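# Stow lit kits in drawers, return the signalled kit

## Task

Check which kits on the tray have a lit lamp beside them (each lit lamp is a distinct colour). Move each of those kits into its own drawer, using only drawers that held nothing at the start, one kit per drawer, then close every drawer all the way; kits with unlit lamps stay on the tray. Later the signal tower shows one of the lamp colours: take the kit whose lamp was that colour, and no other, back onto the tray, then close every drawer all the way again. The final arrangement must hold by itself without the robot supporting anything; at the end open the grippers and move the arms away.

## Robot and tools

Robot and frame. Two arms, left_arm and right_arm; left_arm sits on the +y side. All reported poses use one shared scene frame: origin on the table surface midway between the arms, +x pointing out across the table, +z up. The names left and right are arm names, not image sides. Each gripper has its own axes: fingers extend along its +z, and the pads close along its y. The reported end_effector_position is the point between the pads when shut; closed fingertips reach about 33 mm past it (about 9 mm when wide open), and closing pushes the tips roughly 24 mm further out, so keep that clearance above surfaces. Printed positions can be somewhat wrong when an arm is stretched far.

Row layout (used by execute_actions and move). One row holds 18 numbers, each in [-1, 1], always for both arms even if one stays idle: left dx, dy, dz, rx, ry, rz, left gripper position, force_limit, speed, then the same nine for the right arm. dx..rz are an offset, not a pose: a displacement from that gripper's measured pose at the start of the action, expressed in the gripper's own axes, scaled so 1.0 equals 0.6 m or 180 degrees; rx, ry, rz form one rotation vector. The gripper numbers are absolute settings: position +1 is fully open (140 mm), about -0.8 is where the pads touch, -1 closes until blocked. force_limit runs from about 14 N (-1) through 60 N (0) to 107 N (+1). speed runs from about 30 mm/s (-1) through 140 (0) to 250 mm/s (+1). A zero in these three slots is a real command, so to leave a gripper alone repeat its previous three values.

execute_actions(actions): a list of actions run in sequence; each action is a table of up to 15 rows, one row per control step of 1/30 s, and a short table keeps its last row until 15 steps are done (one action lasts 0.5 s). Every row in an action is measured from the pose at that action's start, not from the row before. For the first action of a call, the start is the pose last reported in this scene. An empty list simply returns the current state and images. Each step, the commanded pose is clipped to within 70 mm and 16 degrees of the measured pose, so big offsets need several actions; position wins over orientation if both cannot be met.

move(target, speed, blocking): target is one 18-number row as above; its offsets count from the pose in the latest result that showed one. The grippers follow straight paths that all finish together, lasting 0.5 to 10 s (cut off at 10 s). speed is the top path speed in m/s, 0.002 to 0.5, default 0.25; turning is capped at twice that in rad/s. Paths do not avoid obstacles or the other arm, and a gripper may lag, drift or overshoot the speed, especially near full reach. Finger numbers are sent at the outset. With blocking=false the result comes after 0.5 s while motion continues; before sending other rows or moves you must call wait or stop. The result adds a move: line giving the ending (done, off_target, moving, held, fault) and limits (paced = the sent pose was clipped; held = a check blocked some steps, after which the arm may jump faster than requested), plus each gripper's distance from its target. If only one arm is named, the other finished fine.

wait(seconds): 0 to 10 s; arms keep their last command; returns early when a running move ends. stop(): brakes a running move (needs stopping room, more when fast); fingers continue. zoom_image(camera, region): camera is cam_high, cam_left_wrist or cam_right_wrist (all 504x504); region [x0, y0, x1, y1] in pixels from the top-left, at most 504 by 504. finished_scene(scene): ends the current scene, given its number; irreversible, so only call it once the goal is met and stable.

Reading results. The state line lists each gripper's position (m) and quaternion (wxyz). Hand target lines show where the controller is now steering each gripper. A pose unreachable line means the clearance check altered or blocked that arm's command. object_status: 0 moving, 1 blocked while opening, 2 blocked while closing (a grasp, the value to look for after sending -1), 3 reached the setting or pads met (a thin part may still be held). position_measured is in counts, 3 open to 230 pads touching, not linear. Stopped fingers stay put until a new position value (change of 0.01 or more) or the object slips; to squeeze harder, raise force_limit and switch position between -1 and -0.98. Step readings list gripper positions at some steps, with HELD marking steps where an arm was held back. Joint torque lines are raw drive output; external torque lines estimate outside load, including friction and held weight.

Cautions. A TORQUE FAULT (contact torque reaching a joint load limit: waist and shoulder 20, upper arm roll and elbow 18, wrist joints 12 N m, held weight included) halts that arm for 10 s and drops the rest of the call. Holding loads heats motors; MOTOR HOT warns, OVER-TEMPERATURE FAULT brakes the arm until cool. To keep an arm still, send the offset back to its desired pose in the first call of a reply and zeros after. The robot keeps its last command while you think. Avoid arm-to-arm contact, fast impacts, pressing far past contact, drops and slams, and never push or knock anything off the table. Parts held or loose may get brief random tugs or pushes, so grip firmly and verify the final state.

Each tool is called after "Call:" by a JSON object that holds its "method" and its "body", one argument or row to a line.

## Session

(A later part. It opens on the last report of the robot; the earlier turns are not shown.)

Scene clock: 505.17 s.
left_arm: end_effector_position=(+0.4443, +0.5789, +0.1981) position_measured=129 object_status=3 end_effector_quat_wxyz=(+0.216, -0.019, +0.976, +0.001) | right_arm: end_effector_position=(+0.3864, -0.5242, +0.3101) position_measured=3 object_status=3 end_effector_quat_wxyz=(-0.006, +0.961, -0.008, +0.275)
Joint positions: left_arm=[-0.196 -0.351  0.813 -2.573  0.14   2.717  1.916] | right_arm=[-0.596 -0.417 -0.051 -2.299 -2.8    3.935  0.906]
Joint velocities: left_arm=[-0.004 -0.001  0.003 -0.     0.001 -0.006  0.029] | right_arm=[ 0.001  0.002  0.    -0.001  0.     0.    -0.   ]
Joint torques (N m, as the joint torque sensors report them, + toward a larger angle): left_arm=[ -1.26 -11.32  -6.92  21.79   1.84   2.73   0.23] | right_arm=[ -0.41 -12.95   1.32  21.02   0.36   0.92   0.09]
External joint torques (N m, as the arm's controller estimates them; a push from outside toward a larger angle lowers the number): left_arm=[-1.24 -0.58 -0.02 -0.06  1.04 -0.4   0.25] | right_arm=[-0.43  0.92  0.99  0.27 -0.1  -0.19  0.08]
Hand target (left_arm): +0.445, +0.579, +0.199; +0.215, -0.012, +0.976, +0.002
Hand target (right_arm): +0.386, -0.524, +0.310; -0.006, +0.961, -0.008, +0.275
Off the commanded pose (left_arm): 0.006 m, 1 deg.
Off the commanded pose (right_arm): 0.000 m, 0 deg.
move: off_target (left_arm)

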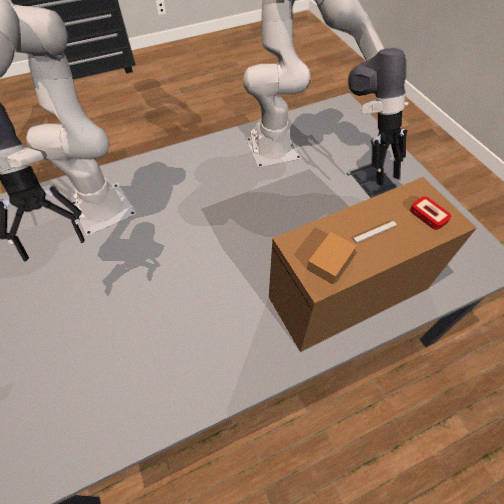

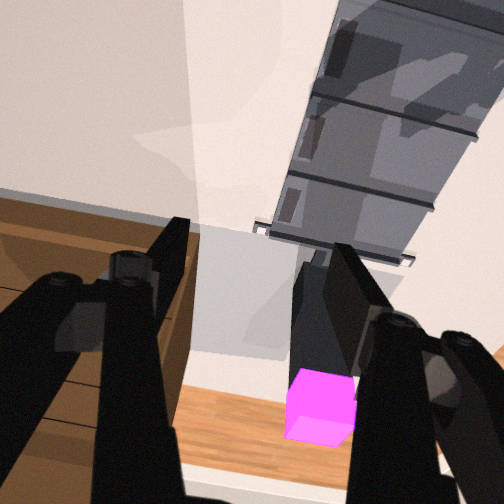

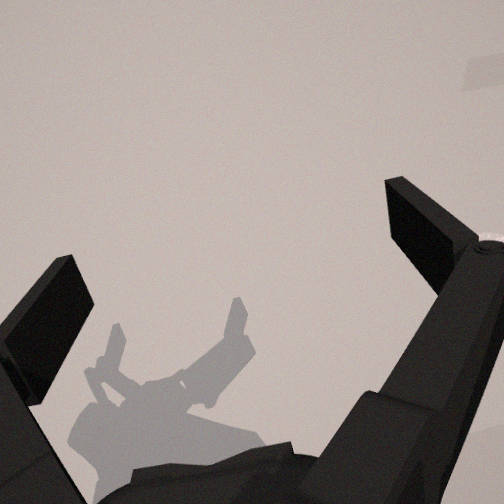

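Call:
{"method": "move", "body": {
  "target": [-0.05,-0.3,0.02,0,-0.014,0.012,0,0,0,0,0,0,0,0,0,1,0,0]
}}

Call:
{"method": "move", "body": {
  "target": [-0.14,0,0.066,0,0,0,0,0,0,0,0,0,0,0,0,1,0,0],
  "speed": 0.15
}}

Scene clock: 508.97 s.
left_arm: end_effector_position=(+0.4849, +0.3970, +0.2035) position_measured=129 object_status=3 end_effector_quat_wxyz=(+0.238, +0.008, +0.971, +0.005) | right_arm: end_effector_position=(+0.3864, -0.5242, +0.3101) position_measured=3 object_status=3 end_effector_quat_wxyz=(-0.006, +0.961, -0.008, +0.275)
Joint positions: left_arm=[-0.05  -0.306  0.266 -2.654  0.148  2.835  1.547] | right_arm=[-0.596 -0.417 -0.051 -2.299 -2.8    3.935  0.906]
Joint velocities: left_arm=[ 0.007  0.    -0.006 -0.001  0.001  0.002 -0.035] | right_arm=[-0.002 -0.     0.002 -0.    -0.    -0.     0.001]
Joint torques (N m, as the joint torque sensors report them, + toward a larger angle): left_arm=[  2.15 -16.14  -3.77  20.4   -0.61   3.73  -0.06] | right_arm=[ -0.43 -13.11   1.3   21.16   0.34   0.97   0.12]
External joint torques (N m, as the arm's controller estimates them; a push from outside toward a larger angle lowers the number): left_arm=[ 2.08  2.31 -1.62 -1.87 -1.15  0.49 -0.05] | right_arm=[-0.45  0.67  0.97  0.46 -0.12 -0.14  0.1 ]
Hand target (left_arm): +0.485, +0.397, +0.202; +0.238, -0.000, +0.971, +0.003
Hand target (right_arm): +0.386, -0.524, +0.310; -0.006, +0.961, -0.008, +0.275
Off the commanded pose (left_arm): 0.004 m, 1 deg.
Off the commanded pose (right_arm): 0.000 m, 0 deg.
move: off_target (left_arm)

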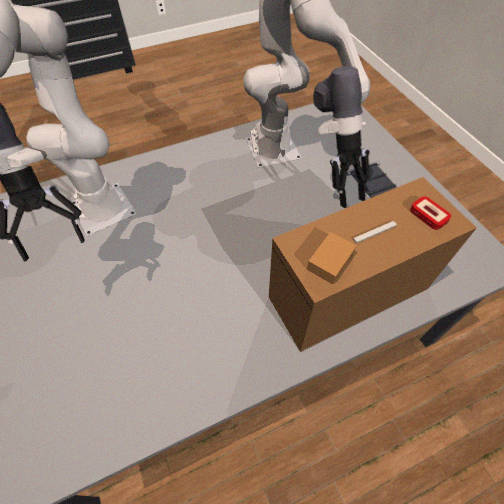

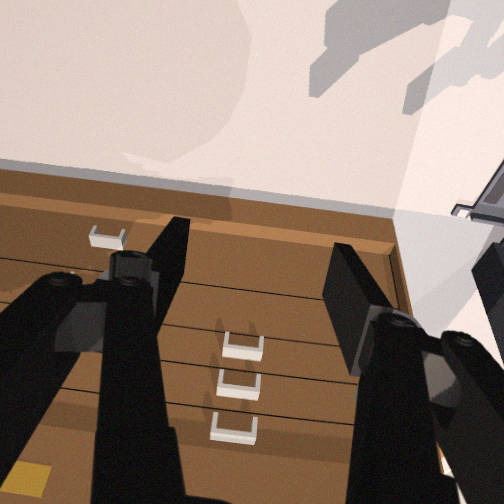

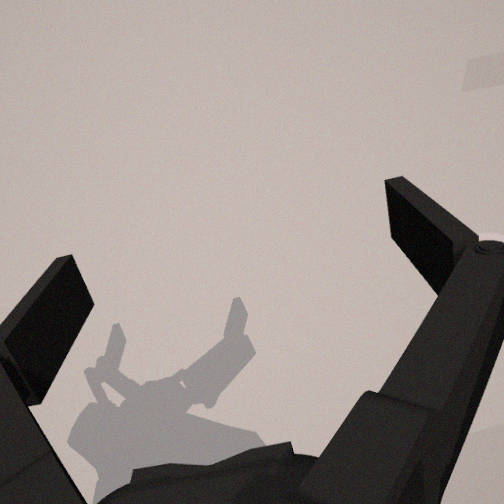

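Scene clock: 510.00 s.
left_arm: end_effector_position=(+0.5776, +0.3946, +0.2075) position_measured=129 object_status=3 end_effector_quat_wxyz=(+0.240, +0.001, +0.971, +0.003) | right_arm: end_effector_position=(+0.3864, -0.5242, +0.3101) position_measured=3 object_status=3 end_effector_quat_wxyz=(-0.006, +0.961, -0.008, +0.275)
Joint positions: left_arm=[-0.129 -0.037  0.309 -2.362 -0.015  2.81   1.633] | right_arm=[-0.596 -0.417 -0.051 -2.299 -2.8    3.935  0.906]
Joint velocities: left_arm=[ 0.     0.002  0.001  0.006 -0.03  -0.012  0.064] | right_arm=[-0.     0.002  0.001  0.    -0.    -0.    -0.001]
Joint torques (N m, as the joint torque sensors report them, + toward a larger angle): left_arm=[ -1.06 -25.31  -0.17  23.67  -0.41   2.8    0.37] | right_arm=[ -0.36 -13.02   1.55  20.97   0.38   0.94   0.1 ]
External joint torques (N m, as the arm's controller estimates them; a push from outside toward a larger angle lowers the number): left_arm=[-1.02  2.23  0.26  1.02 -1.05 -0.46  0.39] | right_arm=[-0.41  0.82  1.18  0.21 -0.09 -0.16  0.08]
Hand target (left_arm): +0.577, +0.394, +0.207; +0.238, +0.008, +0.971, +0.004
Hand target (right_arm): +0.386, -0.524, +0.310; -0.006, +0.961, -0.008, +0.275
Off the commanded pose (left_arm): 0.001 m, 1 deg.
Off the commanded pose (right_arm): 0.000 m, 0 deg.
move: done

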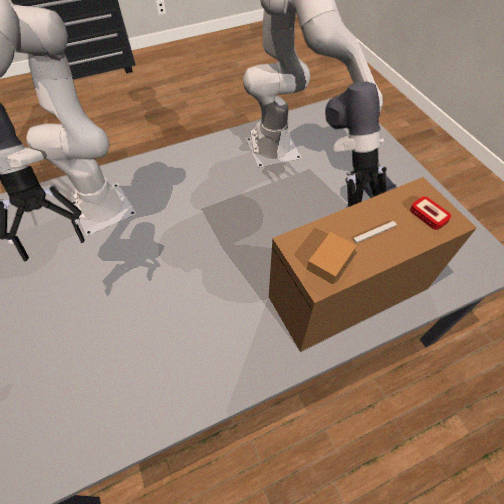

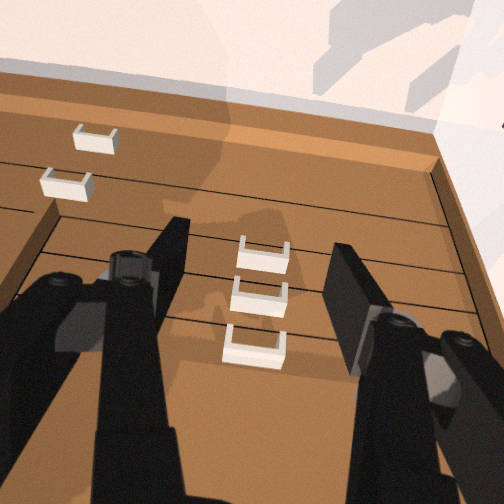

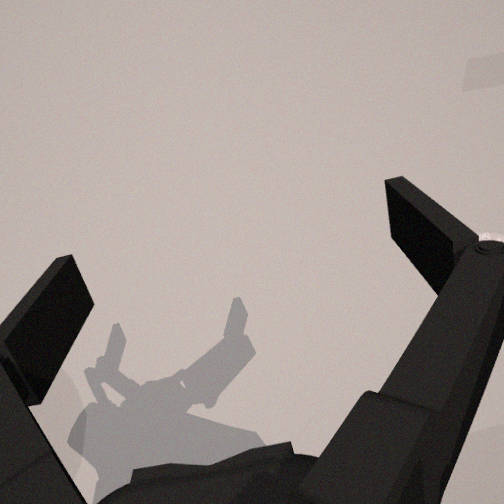

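Call:
{"method": "move", "body": {
  "target": [-0.032,0.006,0.026,0,0,0,0,0,0,0,0,0,0,0,0,1,0,0],
  "speed": 0.04
}}

Call:
{"method": "execute_actions", "body": {
  "actions": [
    [[0,0,0,0,0,0,-1,0.3,-0.5,0,0,0,0,0,0,1,0,0]],
    [[0,0,0,0,0,0,-1,0.3,-0.5,0,0,0,0,0,0,1,0,0]]
  ]
}}

Call:
{"method": "move", "body": {
  "target": [0.192,0,-0.102,0,0,0,-1,0.3,-0.5,0,0,0,0,0,0,1,0,0],
  "speed": 0.06
}}

Scene clock: 513.07 s.
left_arm: end_effector_position=(+0.6008, +0.3972, +0.2023) position_measured=129 object_status=3 end_effector_quat_wxyz=(+0.239, -0.002, +0.971, +0.003) | right_arm: end_effector_position=(+0.3864, -0.5242, +0.3101) position_measured=3 object_status=3 end_effector_quat_wxyz=(-0.006, +0.961, -0.008, +0.275)
Joint positions: left_arm=[-0.129  0.039  0.309 -2.286 -0.078  2.806  1.677] | right_arm=[-0.596 -0.417 -0.051 -2.299 -2.8    3.935  0.906]
Joint velocities: left_arm=[-0.001  0.001  0.001  0.003 -0.015 -0.008  0.019] | right_arm=[-0.     0.001 -0.001  0.001  0.001  0.     0.001]
Joint torques (N m, as the joint torque sensors report them, + toward a larger angle): left_arm=[  0.89 -27.89  -0.36  24.58  -0.47   3.21   0.37] | right_arm=[ -0.45 -12.75   1.46  20.92   0.36   0.95   0.1 ]
External joint torques (N m, as the arm's controller estimates them; a push from outside toward a larger angle lowers the number): left_arm=[ 0.91  2.16 -0.75  1.92 -1.14 -0.05  0.38] | right_arm=[-0.4   1.17  1.21  0.12 -0.09 -0.15  0.09]
Hand target (left_arm): +0.602, +0.398, +0.202; +0.239, +0.001, +0.971, +0.003
Hand target (right_arm): +0.386, -0.524, +0.310; -0.006, +0.961, -0.008, +0.275
Off the commanded pose (left_arm): 0.001 m, 0 deg.
Off the commanded pose (right_arm): 0.000 m, 0 deg.
move: done

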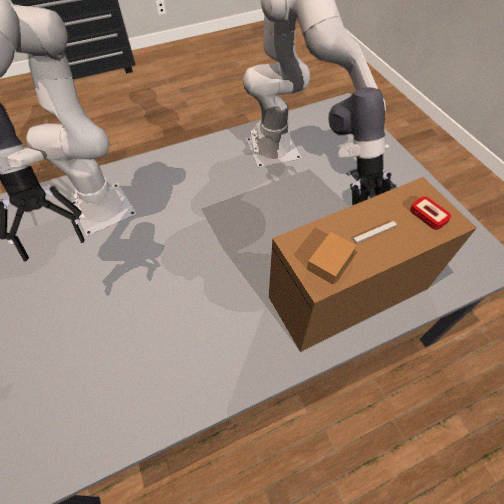

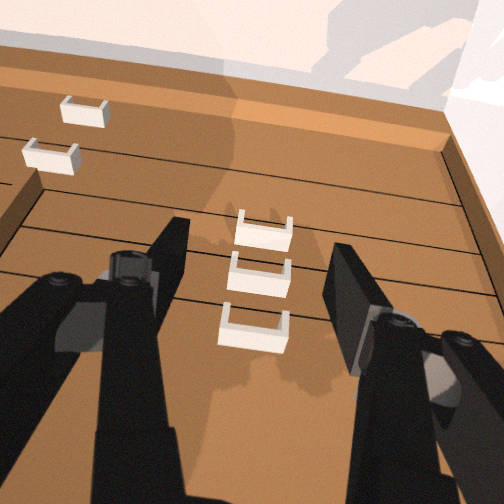

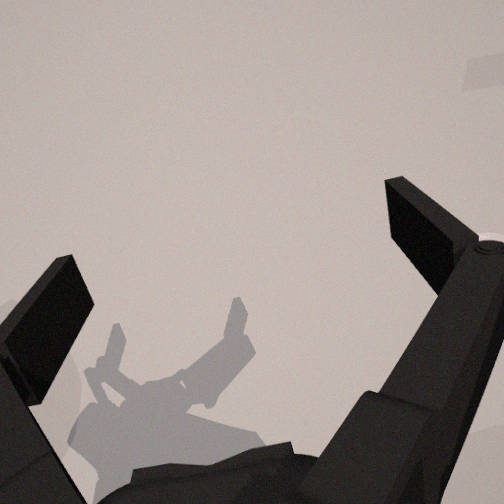

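Scene clock: 514.07 s.
left_arm: end_effector_position=(+0.5997, +0.3988, +0.2015) position_measured=194 object_status=2 end_effector_quat_wxyz=(+0.238, -0.003, +0.971, +0.003) | right_arm: end_effector_position=(+0.3864, -0.5242, +0.3101) position_measured=3 object_status=3 end_effector_quat_wxyz=(-0.006, +0.961, -0.008, +0.275)
Joint positions: left_arm=[-0.129  0.039  0.311 -2.287 -0.078  2.802  1.676] | right_arm=[-0.596 -0.417 -0.051 -2.299 -2.8    3.935  0.906]
Joint velocities: left_arm=[-0.002  0.001 -0.    -0.001 -0.002  0.001  0.001] | right_arm=[-0.001 -0.001 -0.    -0.     0.001 -0.     0.   ]
Joint torques (N m, as the joint torque sensors report them, + toward a larger angle): left_arm=[  0.58 -28.49   0.25  22.18   0.7    3.23   0.14] | right_arm=[ -0.41 -13.01   1.44  21.03   0.36   0.97   0.12]
External joint torques (N m, as the arm's controller estimates them; a push from outside toward a larger angle lowers the number): left_arm=[ 0.73  1.31 -0.01 -0.38  0.02 -0.02  0.15] | right_arm=[-0.42  0.85  1.13  0.28 -0.1  -0.13  0.11]
External joint torques at the end of the 1st action: left_arm=[-0.01  0.52 -0.7  -0.12 -0.05  0.46  0.13] | right_arm=[-0.47  0.85  1.24  0.24 -0.12 -0.17  0.1 ]
Hand target (left_arm): +0.600, +0.399, +0.201; +0.238, -0.003, +0.971, +0.003
Hand target (right_arm): +0.386, -0.524, +0.310; -0.006, +0.961, -0.008, +0.275
Off the commanded pose (left_arm): 0.000 m, 0 deg.
Off the commanded pose (right_arm): 0.000 m, 0 deg.
Step readings (end_effector_position; steps 1 to 15: 1st action; 16 to 30: 2nd action):
0: left_arm (+0.6008, +0.3972, +0.2023) | right_arm (+0.3864, -0.5242, +0.3101)
1: left_arm (+0.6007, +0.3973, +0.2022) | right_arm (+0.3864, -0.5242, +0.3101)
2: left_arm (+0.6006, +0.3975, +0.2021) | right_arm (+0.3864, -0.5242, +0.3101)
4: left_arm (+0.6004, +0.3980, +0.2019) | right_arm (+0.3864, -0.5242, +0.3101)
8: left_arm (+0.6000, +0.3988, +0.2015) | right_arm (+0.3864, -0.5242, +0.3101)
15: left_arm (+0.5997, +0.3988, +0.2015) | right_arm (+0.3864, -0.5242, +0.3101)
16: left_arm (+0.5997, +0.3988, +0.2015) | right_arm (+0.3864, -0.5242, +0.3101)
17: left_arm (+0.5997, +0.3988, +0.2015) | right_arm (+0.3864, -0.5242, +0.3101)
19: left_arm (+0.5997, +0.3988, +0.2015) | right_arm (+0.3864, -0.5242, +0.3101)
23: left_arm (+0.5997, +0.3988, +0.2015) | right_arm (+0.3864, -0.5242, +0.3101)
30: end_effector_position above

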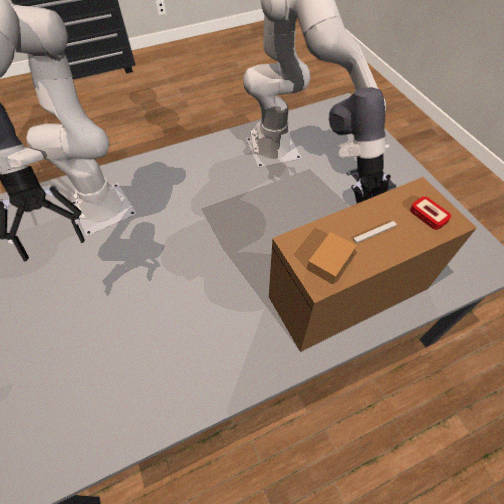

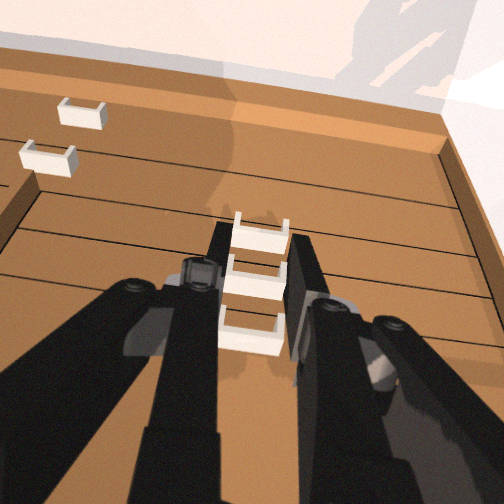

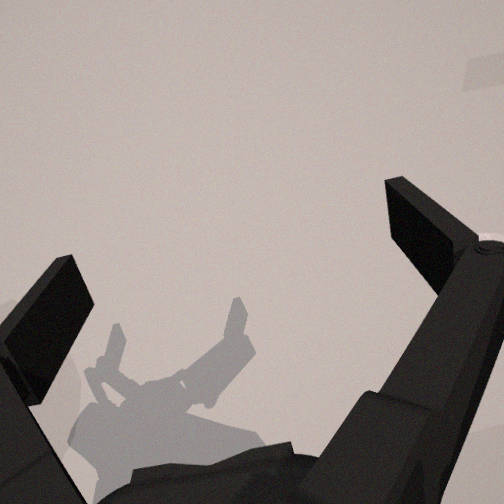

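Scene clock: 516.57 s.
left_arm: end_effector_position=(+0.4707, +0.3973, +0.2030) position_measured=194 object_status=2 end_effector_quat_wxyz=(+0.239, -0.003, +0.971, +0.004) | right_arm: end_effector_position=(+0.3864, -0.5242, +0.3101) position_measured=3 object_status=3 end_effector_quat_wxyz=(-0.006, +0.961, -0.008, +0.275)
Joint positions: left_arm=[-0.011 -0.349  0.231 -2.699  0.15   2.837  1.524] | right_arm=[-0.596 -0.417 -0.051 -2.299 -2.8    3.935  0.906]
Joint velocities: left_arm=[ 0.008 -0.003 -0.01  -0.003 -0.001 -0.    -0.005] | right_arm=[-0.001 -0.    -0.001  0.001 -0.     0.    -0.002]
Joint torques (N m, as the joint torque sensors report them, + toward a larger angle): left_arm=[  3.17 -17.64  -2.36  20.78   1.62   2.9   -0.01] | right_arm=[ -0.79 -12.94   1.3   21.02   0.35   0.93   0.14]
External joint torques (N m, as the arm's controller estimates them; a push from outside toward a larger angle lowers the number): left_arm=[ 3.16 -0.41 -0.2  -1.62  1.09 -0.37  0.01] | right_arm=[-0.72  0.97  1.07  0.23 -0.1  -0.17  0.13]
Hand target (left_arm): +0.469, +0.400, +0.203; +0.238, -0.004, +0.971, +0.005
Hand target (right_arm): +0.386, -0.524, +0.310; -0.006, +0.961, -0.008, +0.275
Off the commanded pose (left_arm): 0.002 m, 0 deg.
Off the commanded pose (right_arm): 0.000 m, 0 deg.
move: done

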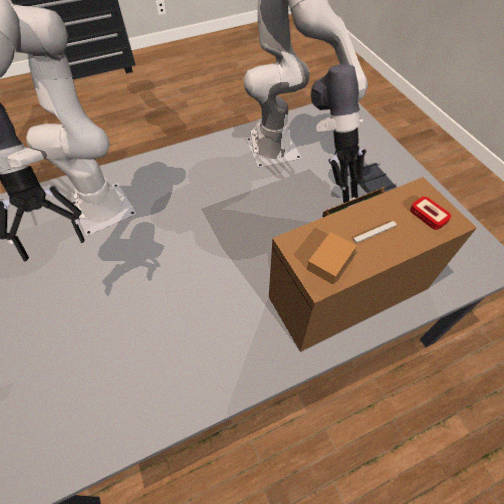

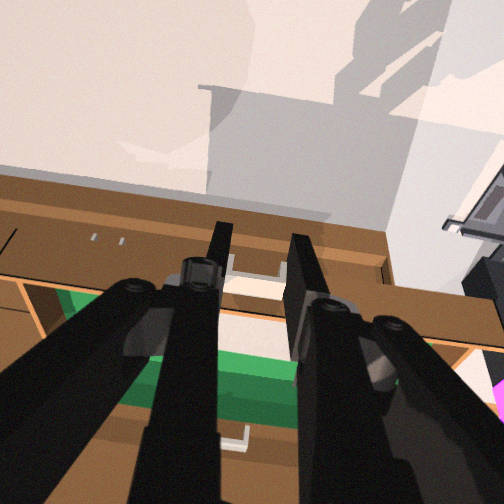

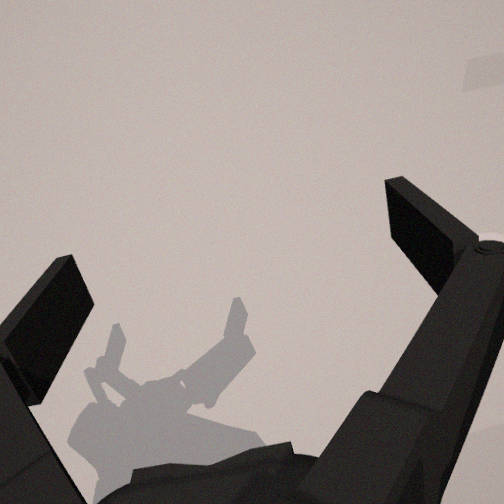

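Call:
{"method": "execute_actions", "body": {
  "actions": [
    [[0,0,0,0,0,0,0.25,0,0,0,0,0,0,0,0,1,0,0]]
  ]
}}

Call:
{"method": "move", "body": {
  "target": [-0.03,0,-0.11,0,0,0,0.25,0,0,0,0,0,0,0,0,1,0,0],
  "speed": 0.15
}}

Call:
{"method": "move", "body": {
  "target": [-0.116,0.006,0.061,0,0.153,0,0.25,0,0,0,0,0,0,0,0,1,0,0]
}}

Call:
{"method": "move", "body": {
  "target": [0,0,0.06,0,0,0,0.25,0,0,0,0,0,0,0,0,1,0,0],
  "speed": 0.1
}}

Scene clock: 519.97 s.
left_arm: end_effector_position=(+0.4703, +0.3973, +0.2026) position_measured=98 object_status=0 end_effector_quat_wxyz=(+0.239, -0.003, +0.971, +0.004) | right_arm: end_effector_position=(+0.3864, -0.5242, +0.3101) position_measured=3 object_status=3 end_effector_quat_wxyz=(-0.006, +0.961, -0.008, +0.275)
Joint positions: left_arm=[-0.01  -0.35   0.23  -2.699  0.15   2.836  1.523] | right_arm=[-0.596 -0.417 -0.051 -2.299 -2.8    3.935  0.906]
Joint velocities: left_arm=[ 0.001 -0.    -0.     0.001 -0.    -0.    -0.001] | right_arm=[-0.    -0.    -0.001 -0.001  0.    -0.    -0.001]
Joint torques (N m, as the joint torque sensors report them, + toward a larger angle): left_arm=[  0.04 -16.82  -2.52  21.59   0.4    3.25   0.16] | right_arm=[ -0.42 -12.91   1.25  21.06   0.34   0.95   0.11]
External joint torques (N m, as the arm's controller estimates them; a push from outside toward a larger angle lowers the number): left_arm=[ 0.01  0.47 -0.38 -0.82 -0.13 -0.02  0.18] | right_arm=[-0.39  1.    0.98  0.31 -0.11 -0.16  0.1 ]
Hand target (left_arm): +0.471, +0.397, +0.203; +0.239, -0.003, +0.971, +0.004
Hand target (right_arm): +0.386, -0.524, +0.310; -0.006, +0.961, -0.008, +0.275
Off the commanded pose (left_arm): 0.000 m, 0 deg.
Off the commanded pose (right_arm): 0.000 m, 0 deg.
Step readings (end_effector_position):
0: left_arm (+0.4705, +0.3973, +0.2030) | right_arm (+0.3864, -0.5242, +0.3101)
1: left_arm (+0.4705, +0.3973, +0.2029) | right_arm (+0.3864, -0.5242, +0.3101)
2: left_arm (+0.4703, +0.3973, +0.2027) | right_arm (+0.3864, -0.5242, +0.3101)
4: left_arm (+0.4703, +0.3973, +0.2027) | right_arm (+0.3864, -0.5242, +0.3101)
8: left_arm (+0.4703, +0.3973, +0.2027) | right_arm (+0.3864, -0.5242, +0.3101)
15: end_effector_position above

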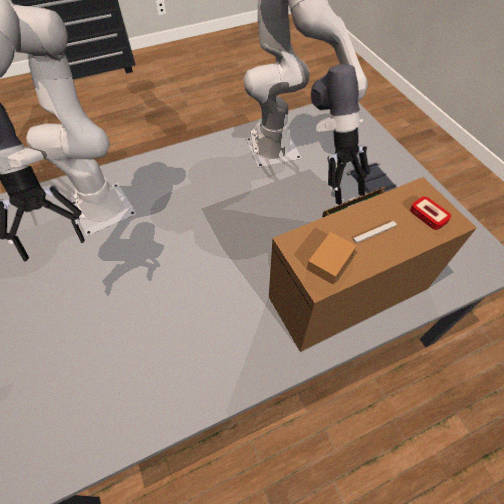

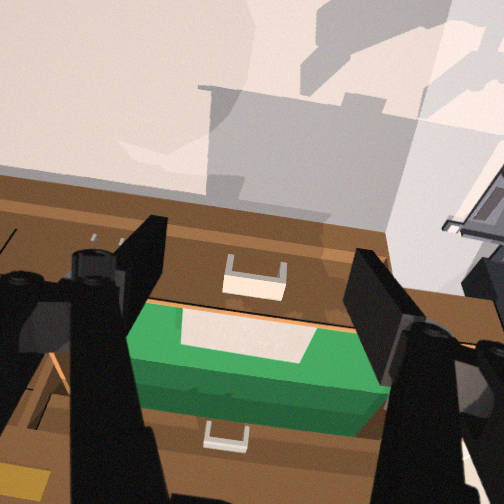

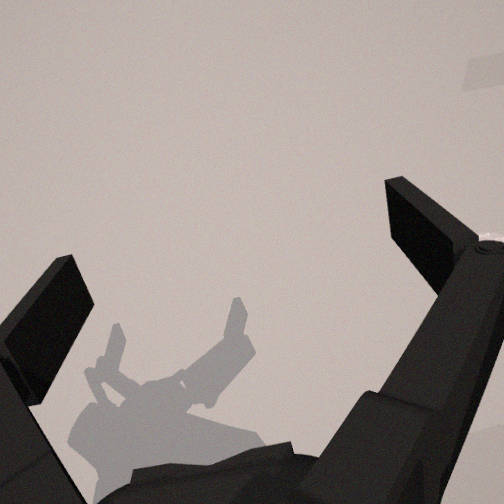

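Scene clock: 521.10 s.
left_arm: end_effector_position=(+0.4552, +0.3982, +0.2693) position_measured=98 object_status=3 end_effector_quat_wxyz=(+0.239, -0.003, +0.971, +0.006) | right_arm: end_effector_position=(+0.3864, -0.5242, +0.3101) position_measured=3 object_status=3 end_effector_quat_wxyz=(-0.006, +0.961, -0.008, +0.275)
Joint positions: left_arm=[ 0.009 -0.518  0.198 -2.65   0.154  2.62   1.521] | right_arm=[-0.596 -0.417 -0.051 -2.299 -2.8    3.935  0.906]
Joint velocities: left_arm=[-0.    -0.    -0.001 -0.001  0.    -0.011  0.   ] | right_arm=[-0.001  0.001 -0.    -0.002 -0.001  0.     0.001]
Joint torques (N m, as the joint torque sensors report them, + toward a larger angle): left_arm=[  2.43 -13.67  -4.91  24.7    0.94   2.79  -0.05] | right_arm=[ -0.52 -12.95   1.34  21.04   0.34   0.96   0.1 ]
External joint torques (N m, as the arm's controller estimates them; a push from outside toward a larger angle lowers the number): left_arm=[ 2.45 -0.19 -2.04  0.52  0.28 -0.48 -0.04] | right_arm=[-0.56  0.89  0.98  0.34 -0.12 -0.15  0.09]
Hand target (left_arm): +0.455, +0.399, +0.270; +0.239, -0.005, +0.971, +0.006
Hand target (right_arm): +0.386, -0.524, +0.310; -0.006, +0.961, -0.008, +0.275
Off the commanded pose (left_arm): 0.002 m, 0 deg.
Off the commanded pose (right_arm): 0.000 m, 0 deg.
move: done

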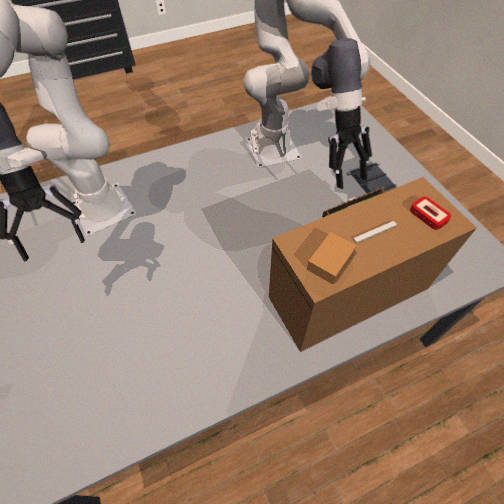

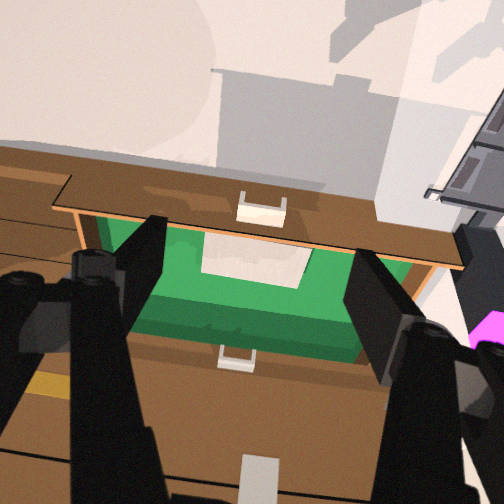

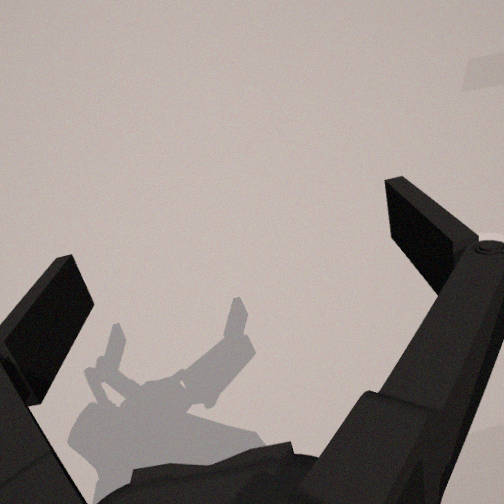

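Scene clock: 522.87 s.
left_arm: end_effector_position=(+0.5333, +0.4017, +0.2684) position_measured=98 object_status=3 end_effector_quat_wxyz=(+0.002, -0.006, +1.000, +0.006) | right_arm: end_effector_position=(+0.3864, -0.5242, +0.3101) position_measured=3 object_status=3 end_effector_quat_wxyz=(-0.006, +0.961, -0.008, +0.275)
Joint positions: left_arm=[-0.056  0.094  0.253 -1.828 -0.012  1.924  1.625] | right_arm=[-0.596 -0.417 -0.051 -2.299 -2.8    3.935  0.906]
Joint velocities: left_arm=[-0.     0.001 -0.     0.     0.    -0.011  0.01 ] | right_arm=[ 0.001 -0.001 -0.001 -0.001 -0.     0.     0.001]
Joint torques (N m, as the joint torque sensors report them, + toward a larger angle): left_arm=[  2.34 -31.27   0.87  24.73  -0.38   2.05   0.27] | right_arm=[ -0.56 -12.83   1.3   20.82   0.34   0.95   0.12]
External joint torques (N m, as the arm's controller estimates them; a push from outside toward a larger angle lowers the number): left_arm=[ 2.38  2.71  0.06  0.42 -1.17 -0.38  0.27] | right_arm=[-0.59  1.08  0.96  0.09 -0.13 -0.17  0.1 ]
Hand target (left_arm): +0.533, +0.403, +0.268; +0.000, -0.005, +1.000, +0.004
Hand target (right_arm): +0.386, -0.524, +0.310; -0.006, +0.961, -0.008, +0.275
Off the commanded pose (left_arm): 0.001 m, 0 deg.
Off the commanded pose (right_arm): 0.000 m, 0 deg.
move: done

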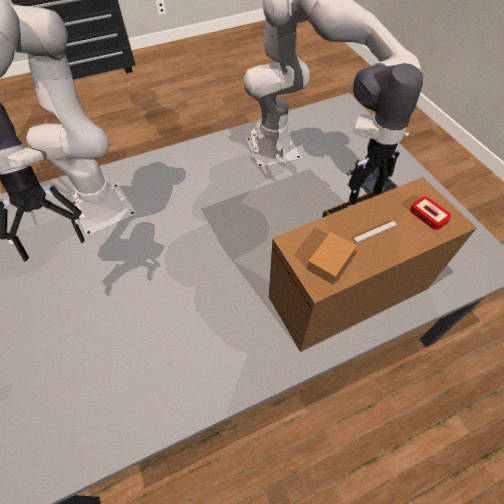

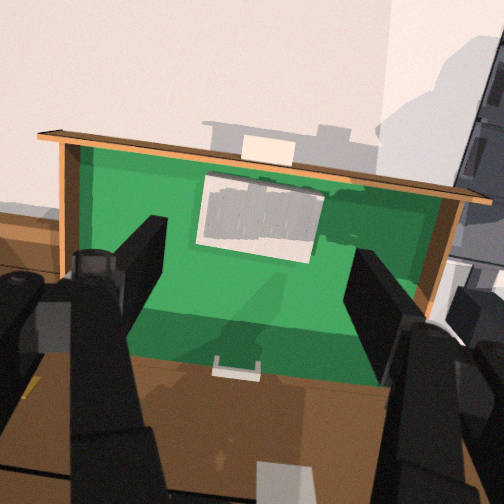

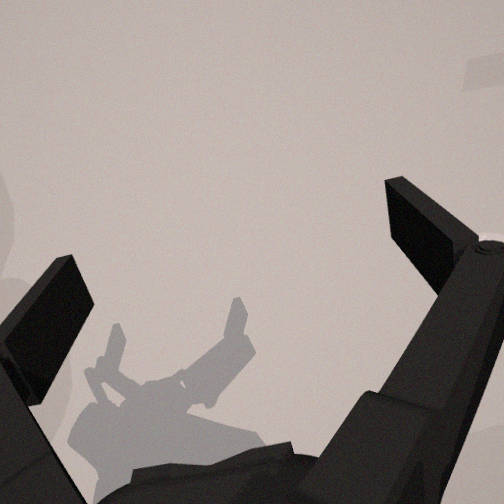

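Scene clock: 523.83 s.
left_arm: end_effector_position=(+0.5333, +0.4021, +0.2332) position_measured=98 object_status=3 end_effector_quat_wxyz=(+0.001, -0.006, +1.000, +0.007) | right_arm: end_effector_position=(+0.3864, -0.5242, +0.3101) position_measured=3 object_status=3 end_effector_quat_wxyz=(-0.006, +0.961, -0.008, +0.275)
Joint positions: left_arm=[-0.056  0.116  0.253 -1.891 -0.016  2.006  1.626] | right_arm=[-0.596 -0.417 -0.051 -2.299 -2.8    3.935  0.906]
Joint velocities: left_arm=[ 0.001 -0.001 -0.    -0.001  0.001  0.01   0.001] | right_arm=[-0.     0.     0.    -0.001  0.001 -0.    -0.001]
Joint torques (N m, as the joint torque sensors report them, + toward a larger angle): left_arm=[  0.92 -32.12   0.45  21.77  -0.41   2.86   0.26] | right_arm=[ -0.49 -12.89   1.41  21.02   0.35   0.96   0.1 ]
External joint torques (N m, as the arm's controller estimates them; a push from outside toward a larger angle lowers the number): left_arm=[ 0.87  2.42 -0.64 -2.26 -1.18  0.44  0.26] | right_arm=[-0.52  1.04  1.08  0.26 -0.12 -0.15  0.09]
Hand target (left_arm): +0.534, +0.401, +0.232; +0.002, -0.005, +1.000, +0.006
Hand target (right_arm): +0.386, -0.524, +0.310; -0.006, +0.961, -0.008, +0.275
Off the commanded pose (left_arm): 0.001 m, 0 deg.
Off the commanded pose (right_arm): 0.000 m, 0 deg.
move: done

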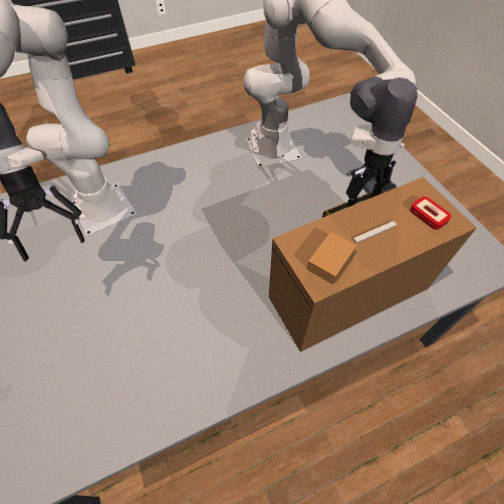

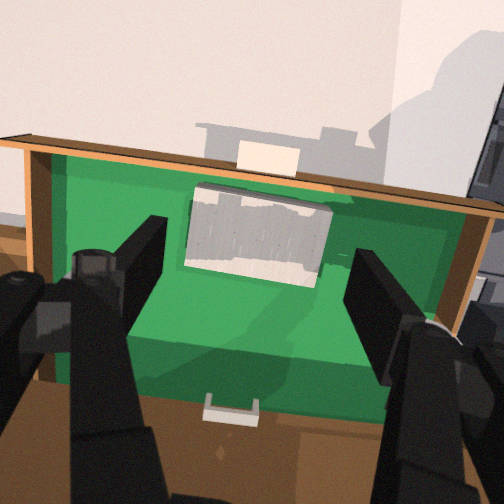

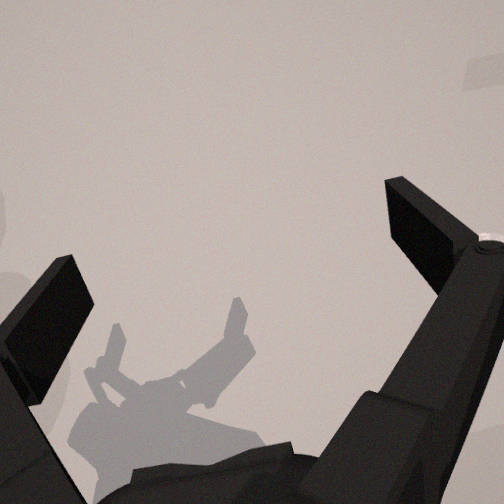

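Call:
{"method": "move", "body": {
  "target": [0.004,0,0.038,0,0,0,0.25,0,0,0,0,0,0,0,0,1,0,0],
  "speed": 0.04
}}

Call:
{"method": "execute_actions", "body": {
  "actions": [
    [[0,0,0,0,0,0,-1,0,-0.6,0,0,0,0,0,0,1,0,0]],
    [[0,0,0,0,0,0,-1,0,-0.6,0,0,0,0,0,0,1,0,0]]
  ]
}}

Call:
{"method": "move", "body": {
  "target": [0,0,-0.11,0,0,0,-1,0,-0.6,0,0,0,0,0,0,1,0,0],
  "speed": 0.1
}}

Scene clock: 526.70 s.
left_arm: end_effector_position=(+0.5304, +0.4029, +0.2116) position_measured=98 object_status=3 end_effector_quat_wxyz=(-0.000, -0.006, +1.000, +0.009) | right_arm: end_effector_position=(+0.3864, -0.5242, +0.3101) position_measured=3 object_status=3 end_effector_quat_wxyz=(-0.006, +0.961, -0.008, +0.275)
Joint positions: left_arm=[-0.056  0.127  0.253 -1.934 -0.016  2.057  1.626] | right_arm=[-0.596 -0.417 -0.051 -2.299 -2.8    3.935  0.906]
Joint velocities: left_arm=[-0.001  0.    -0.    -0.     0.     0.019 -0.001] | right_arm=[-0.     0.     0.001 -0.    -0.001 -0.     0.   ]
Joint torques (N m, as the joint torque sensors report them, + toward a larger angle): left_arm=[  0.5  -32.62   0.44  22.29  -0.47   2.9    0.24] | right_arm=[ -0.51 -12.86   1.27  20.99   0.37   0.94   0.1 ]
External joint torques (N m, as the arm's controller estimates them; a push from outside toward a larger angle lowers the number): left_arm=[ 0.59  1.87 -0.59 -1.44 -1.21  0.5   0.24] | right_arm=[-0.52  0.97  0.95  0.28 -0.08 -0.17  0.09]
Hand target (left_arm): +0.531, +0.402, +0.210; +0.001, -0.006, +1.000, +0.007
Hand target (right_arm): +0.386, -0.524, +0.310; -0.006, +0.961, -0.008, +0.275
Off the commanded pose (left_arm): 0.001 m, 0 deg.
Off the commanded pose (right_arm): 0.000 m, 0 deg.
move: done

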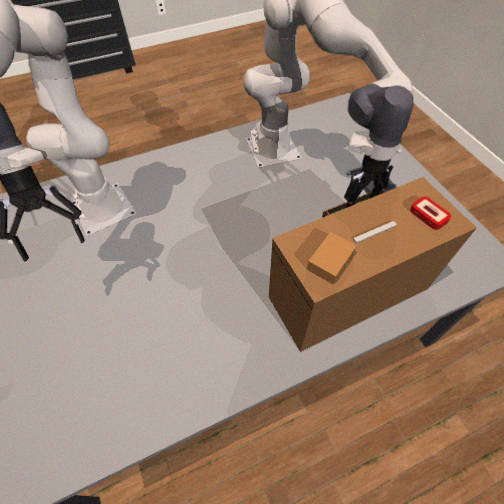

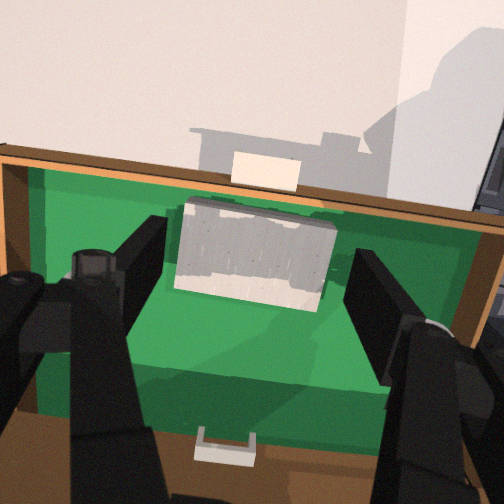

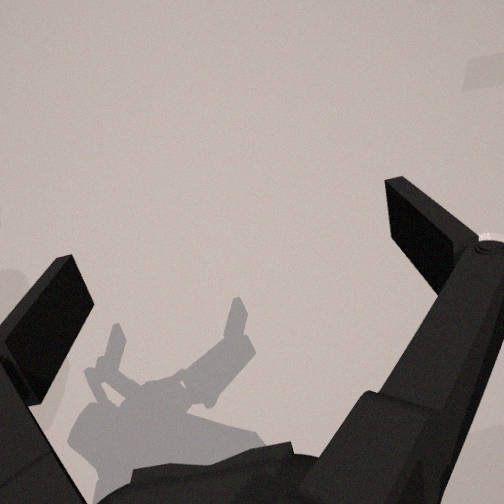

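Scene clock: 527.70 s.
left_arm: end_effector_position=(+0.5305, +0.4028, +0.2121) position_measured=133 object_status=2 end_effector_quat_wxyz=(+0.000, -0.006, +1.000, +0.009) | right_arm: end_effector_position=(+0.3864, -0.5242, +0.3101) position_measured=3 object_status=3 end_effector_quat_wxyz=(-0.006, +0.961, -0.008, +0.275)
Joint positions: left_arm=[-0.056  0.126  0.253 -1.934 -0.016  2.057  1.626] | right_arm=[-0.596 -0.417 -0.051 -2.299 -2.8    3.935  0.906]
Joint velocities: left_arm=[-0.    -0.001  0.001 -0.001  0.     0.001 -0.   ] | right_arm=[0.002 0.001 0.    0.    0.001 0.    0.   ]
Joint torques (N m, as the joint torque sensors report them, + toward a larger angle): left_arm=[  0.49 -33.26   0.06  23.37   0.72   2.37   0.05] | right_arm=[ -0.52 -12.9    1.48  20.94   0.36   0.94   0.13]
External joint torques (N m, as the arm's controller estimates them; a push from outside toward a larger angle lowers the number): left_arm=[ 0.5   1.34 -1.06 -0.43 -0.03 -0.04  0.05] | right_arm=[-0.59  0.97  1.12  0.19 -0.11 -0.16  0.12]
External joint torques at the end of the 1st action: left_arm=[ 0.38  1.56 -0.27 -1.04 -0.13 -0.08  0.16] | right_arm=[-0.41  0.83  1.02  0.1  -0.11 -0.15  0.11]
Hand target (left_arm): +0.531, +0.403, +0.212; +0.000, -0.006, +1.000, +0.009
Hand target (right_arm): +0.386, -0.524, +0.310; -0.006, +0.961, -0.008, +0.275
Off the commanded pose (left_arm): 0.000 m, 0 deg.
Off the commanded pose (right_arm): 0.000 m, 0 deg.
Step readings (end_effector_position; steps 1 to 15: 1st action; 16 to 30: 2nd action):
0: left_arm (+0.5304, +0.4029, +0.2116) | right_arm (+0.3864, -0.5242, +0.3101)
1: left_arm (+0.5304, +0.4029, +0.2116) | right_arm (+0.3864, -0.5242, +0.3101)
2: left_arm (+0.5304, +0.4029, +0.2116) | right_arm (+0.3864, -0.5242, +0.3101)
4: left_arm (+0.5304, +0.4029, +0.2116) | right_arm (+0.3864, -0.5242, +0.3101)
8: left_arm (+0.5304, +0.4029, +0.2116) | right_arm (+0.3864, -0.5242, +0.3101)
15: left_arm (+0.5305, +0.4029, +0.2121) | right_arm (+0.3864, -0.5242, +0.3101)
16: left_arm (+0.5305, +0.4029, +0.2121) | right_arm (+0.3864, -0.5242, +0.3101)
17: left_arm (+0.5305, +0.4028, +0.2121) | right_arm (+0.3864, -0.5242, +0.3101)
19: left_arm (+0.5305, +0.4028, +0.2121) | right_arm (+0.3864, -0.5242, +0.3101)
23: left_arm (+0.5305, +0.4029, +0.2121) | right_arm (+0.3864, -0.5242, +0.3101)
30: end_effector_position above

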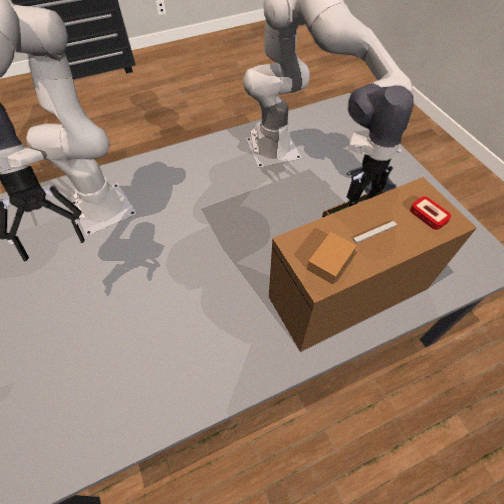

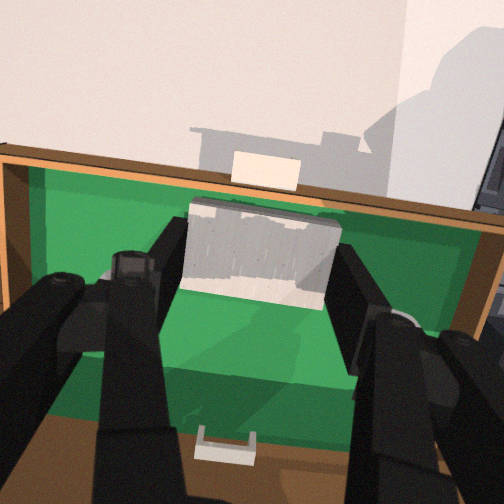

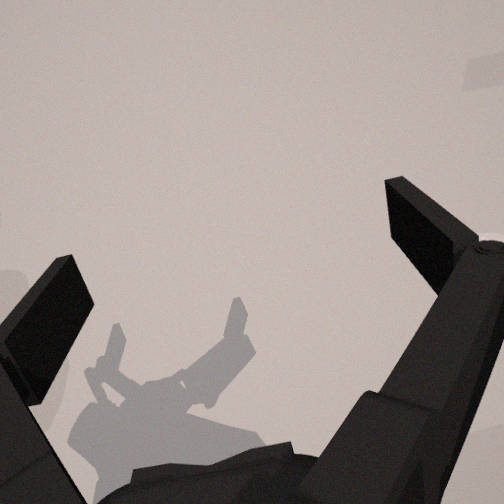

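Scene clock: 528.90 s.
left_arm: end_effector_position=(+0.5299, +0.4030, +0.2770) position_measured=133 object_status=2 end_effector_quat_wxyz=(+0.001, -0.007, +1.000, +0.008) | right_arm: end_effector_position=(+0.3864, -0.5242, +0.3101) position_measured=3 object_status=3 end_effector_quat_wxyz=(-0.006, +0.961, -0.008, +0.275)
Joint positions: left_arm=[-0.056  0.083  0.253 -1.82  -0.006  1.902  1.62 ] | right_arm=[-0.596 -0.417 -0.051 -2.299 -2.8    3.935  0.906]
Joint velocities: left_arm=[ 0.    -0.001  0.001 -0.    -0.002 -0.012 -0.001] | right_arm=[-0.001  0.     0.001  0.    -0.     0.001 -0.   ]
Joint torques (N m, as the joint torque sensors report them, + toward a larger angle): left_arm=[ -0.15 -32.51  -0.12  25.6    1.7    2.11  -0.17] | right_arm=[ -0.33 -12.88   1.38  21.26   0.37   0.95   0.12]
External joint torques (N m, as the arm's controller estimates them; a push from outside toward a larger angle lowers the number): left_arm=[-0.22  1.27 -0.93  1.24  0.89 -0.31 -0.17] | right_arm=[-0.37  1.01  1.02  0.5  -0.1  -0.16  0.11]
Hand target (left_arm): +0.530, +0.403, +0.278; +0.000, -0.007, +1.000, +0.010
Hand target (right_arm): +0.386, -0.524, +0.310; -0.006, +0.961, -0.008, +0.275
Off the commanded pose (left_arm): 0.002 m, 0 deg.
Off the commanded pose (right_arm): 0.000 m, 0 deg.
move: done

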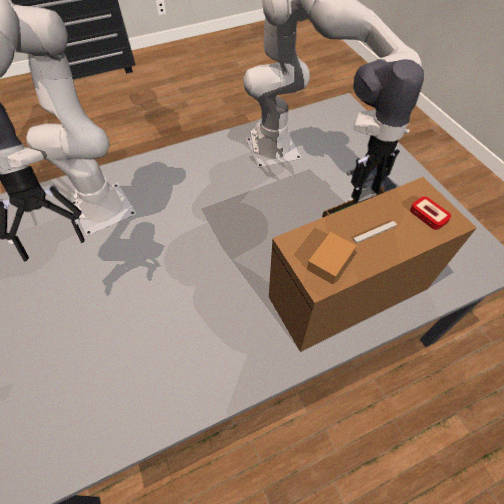

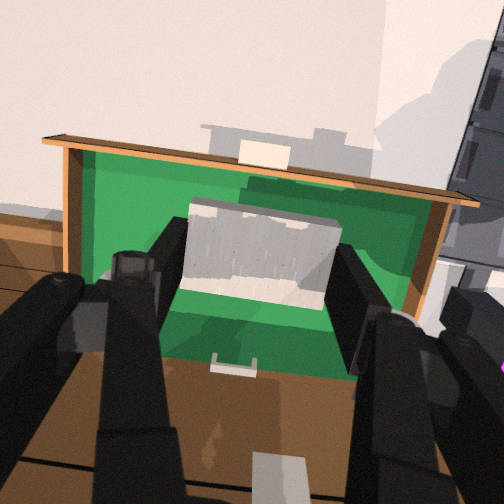

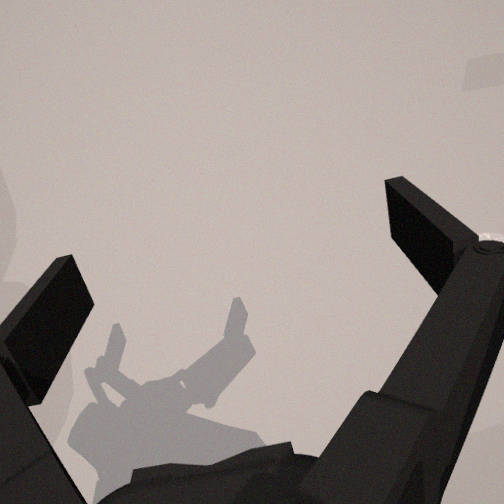

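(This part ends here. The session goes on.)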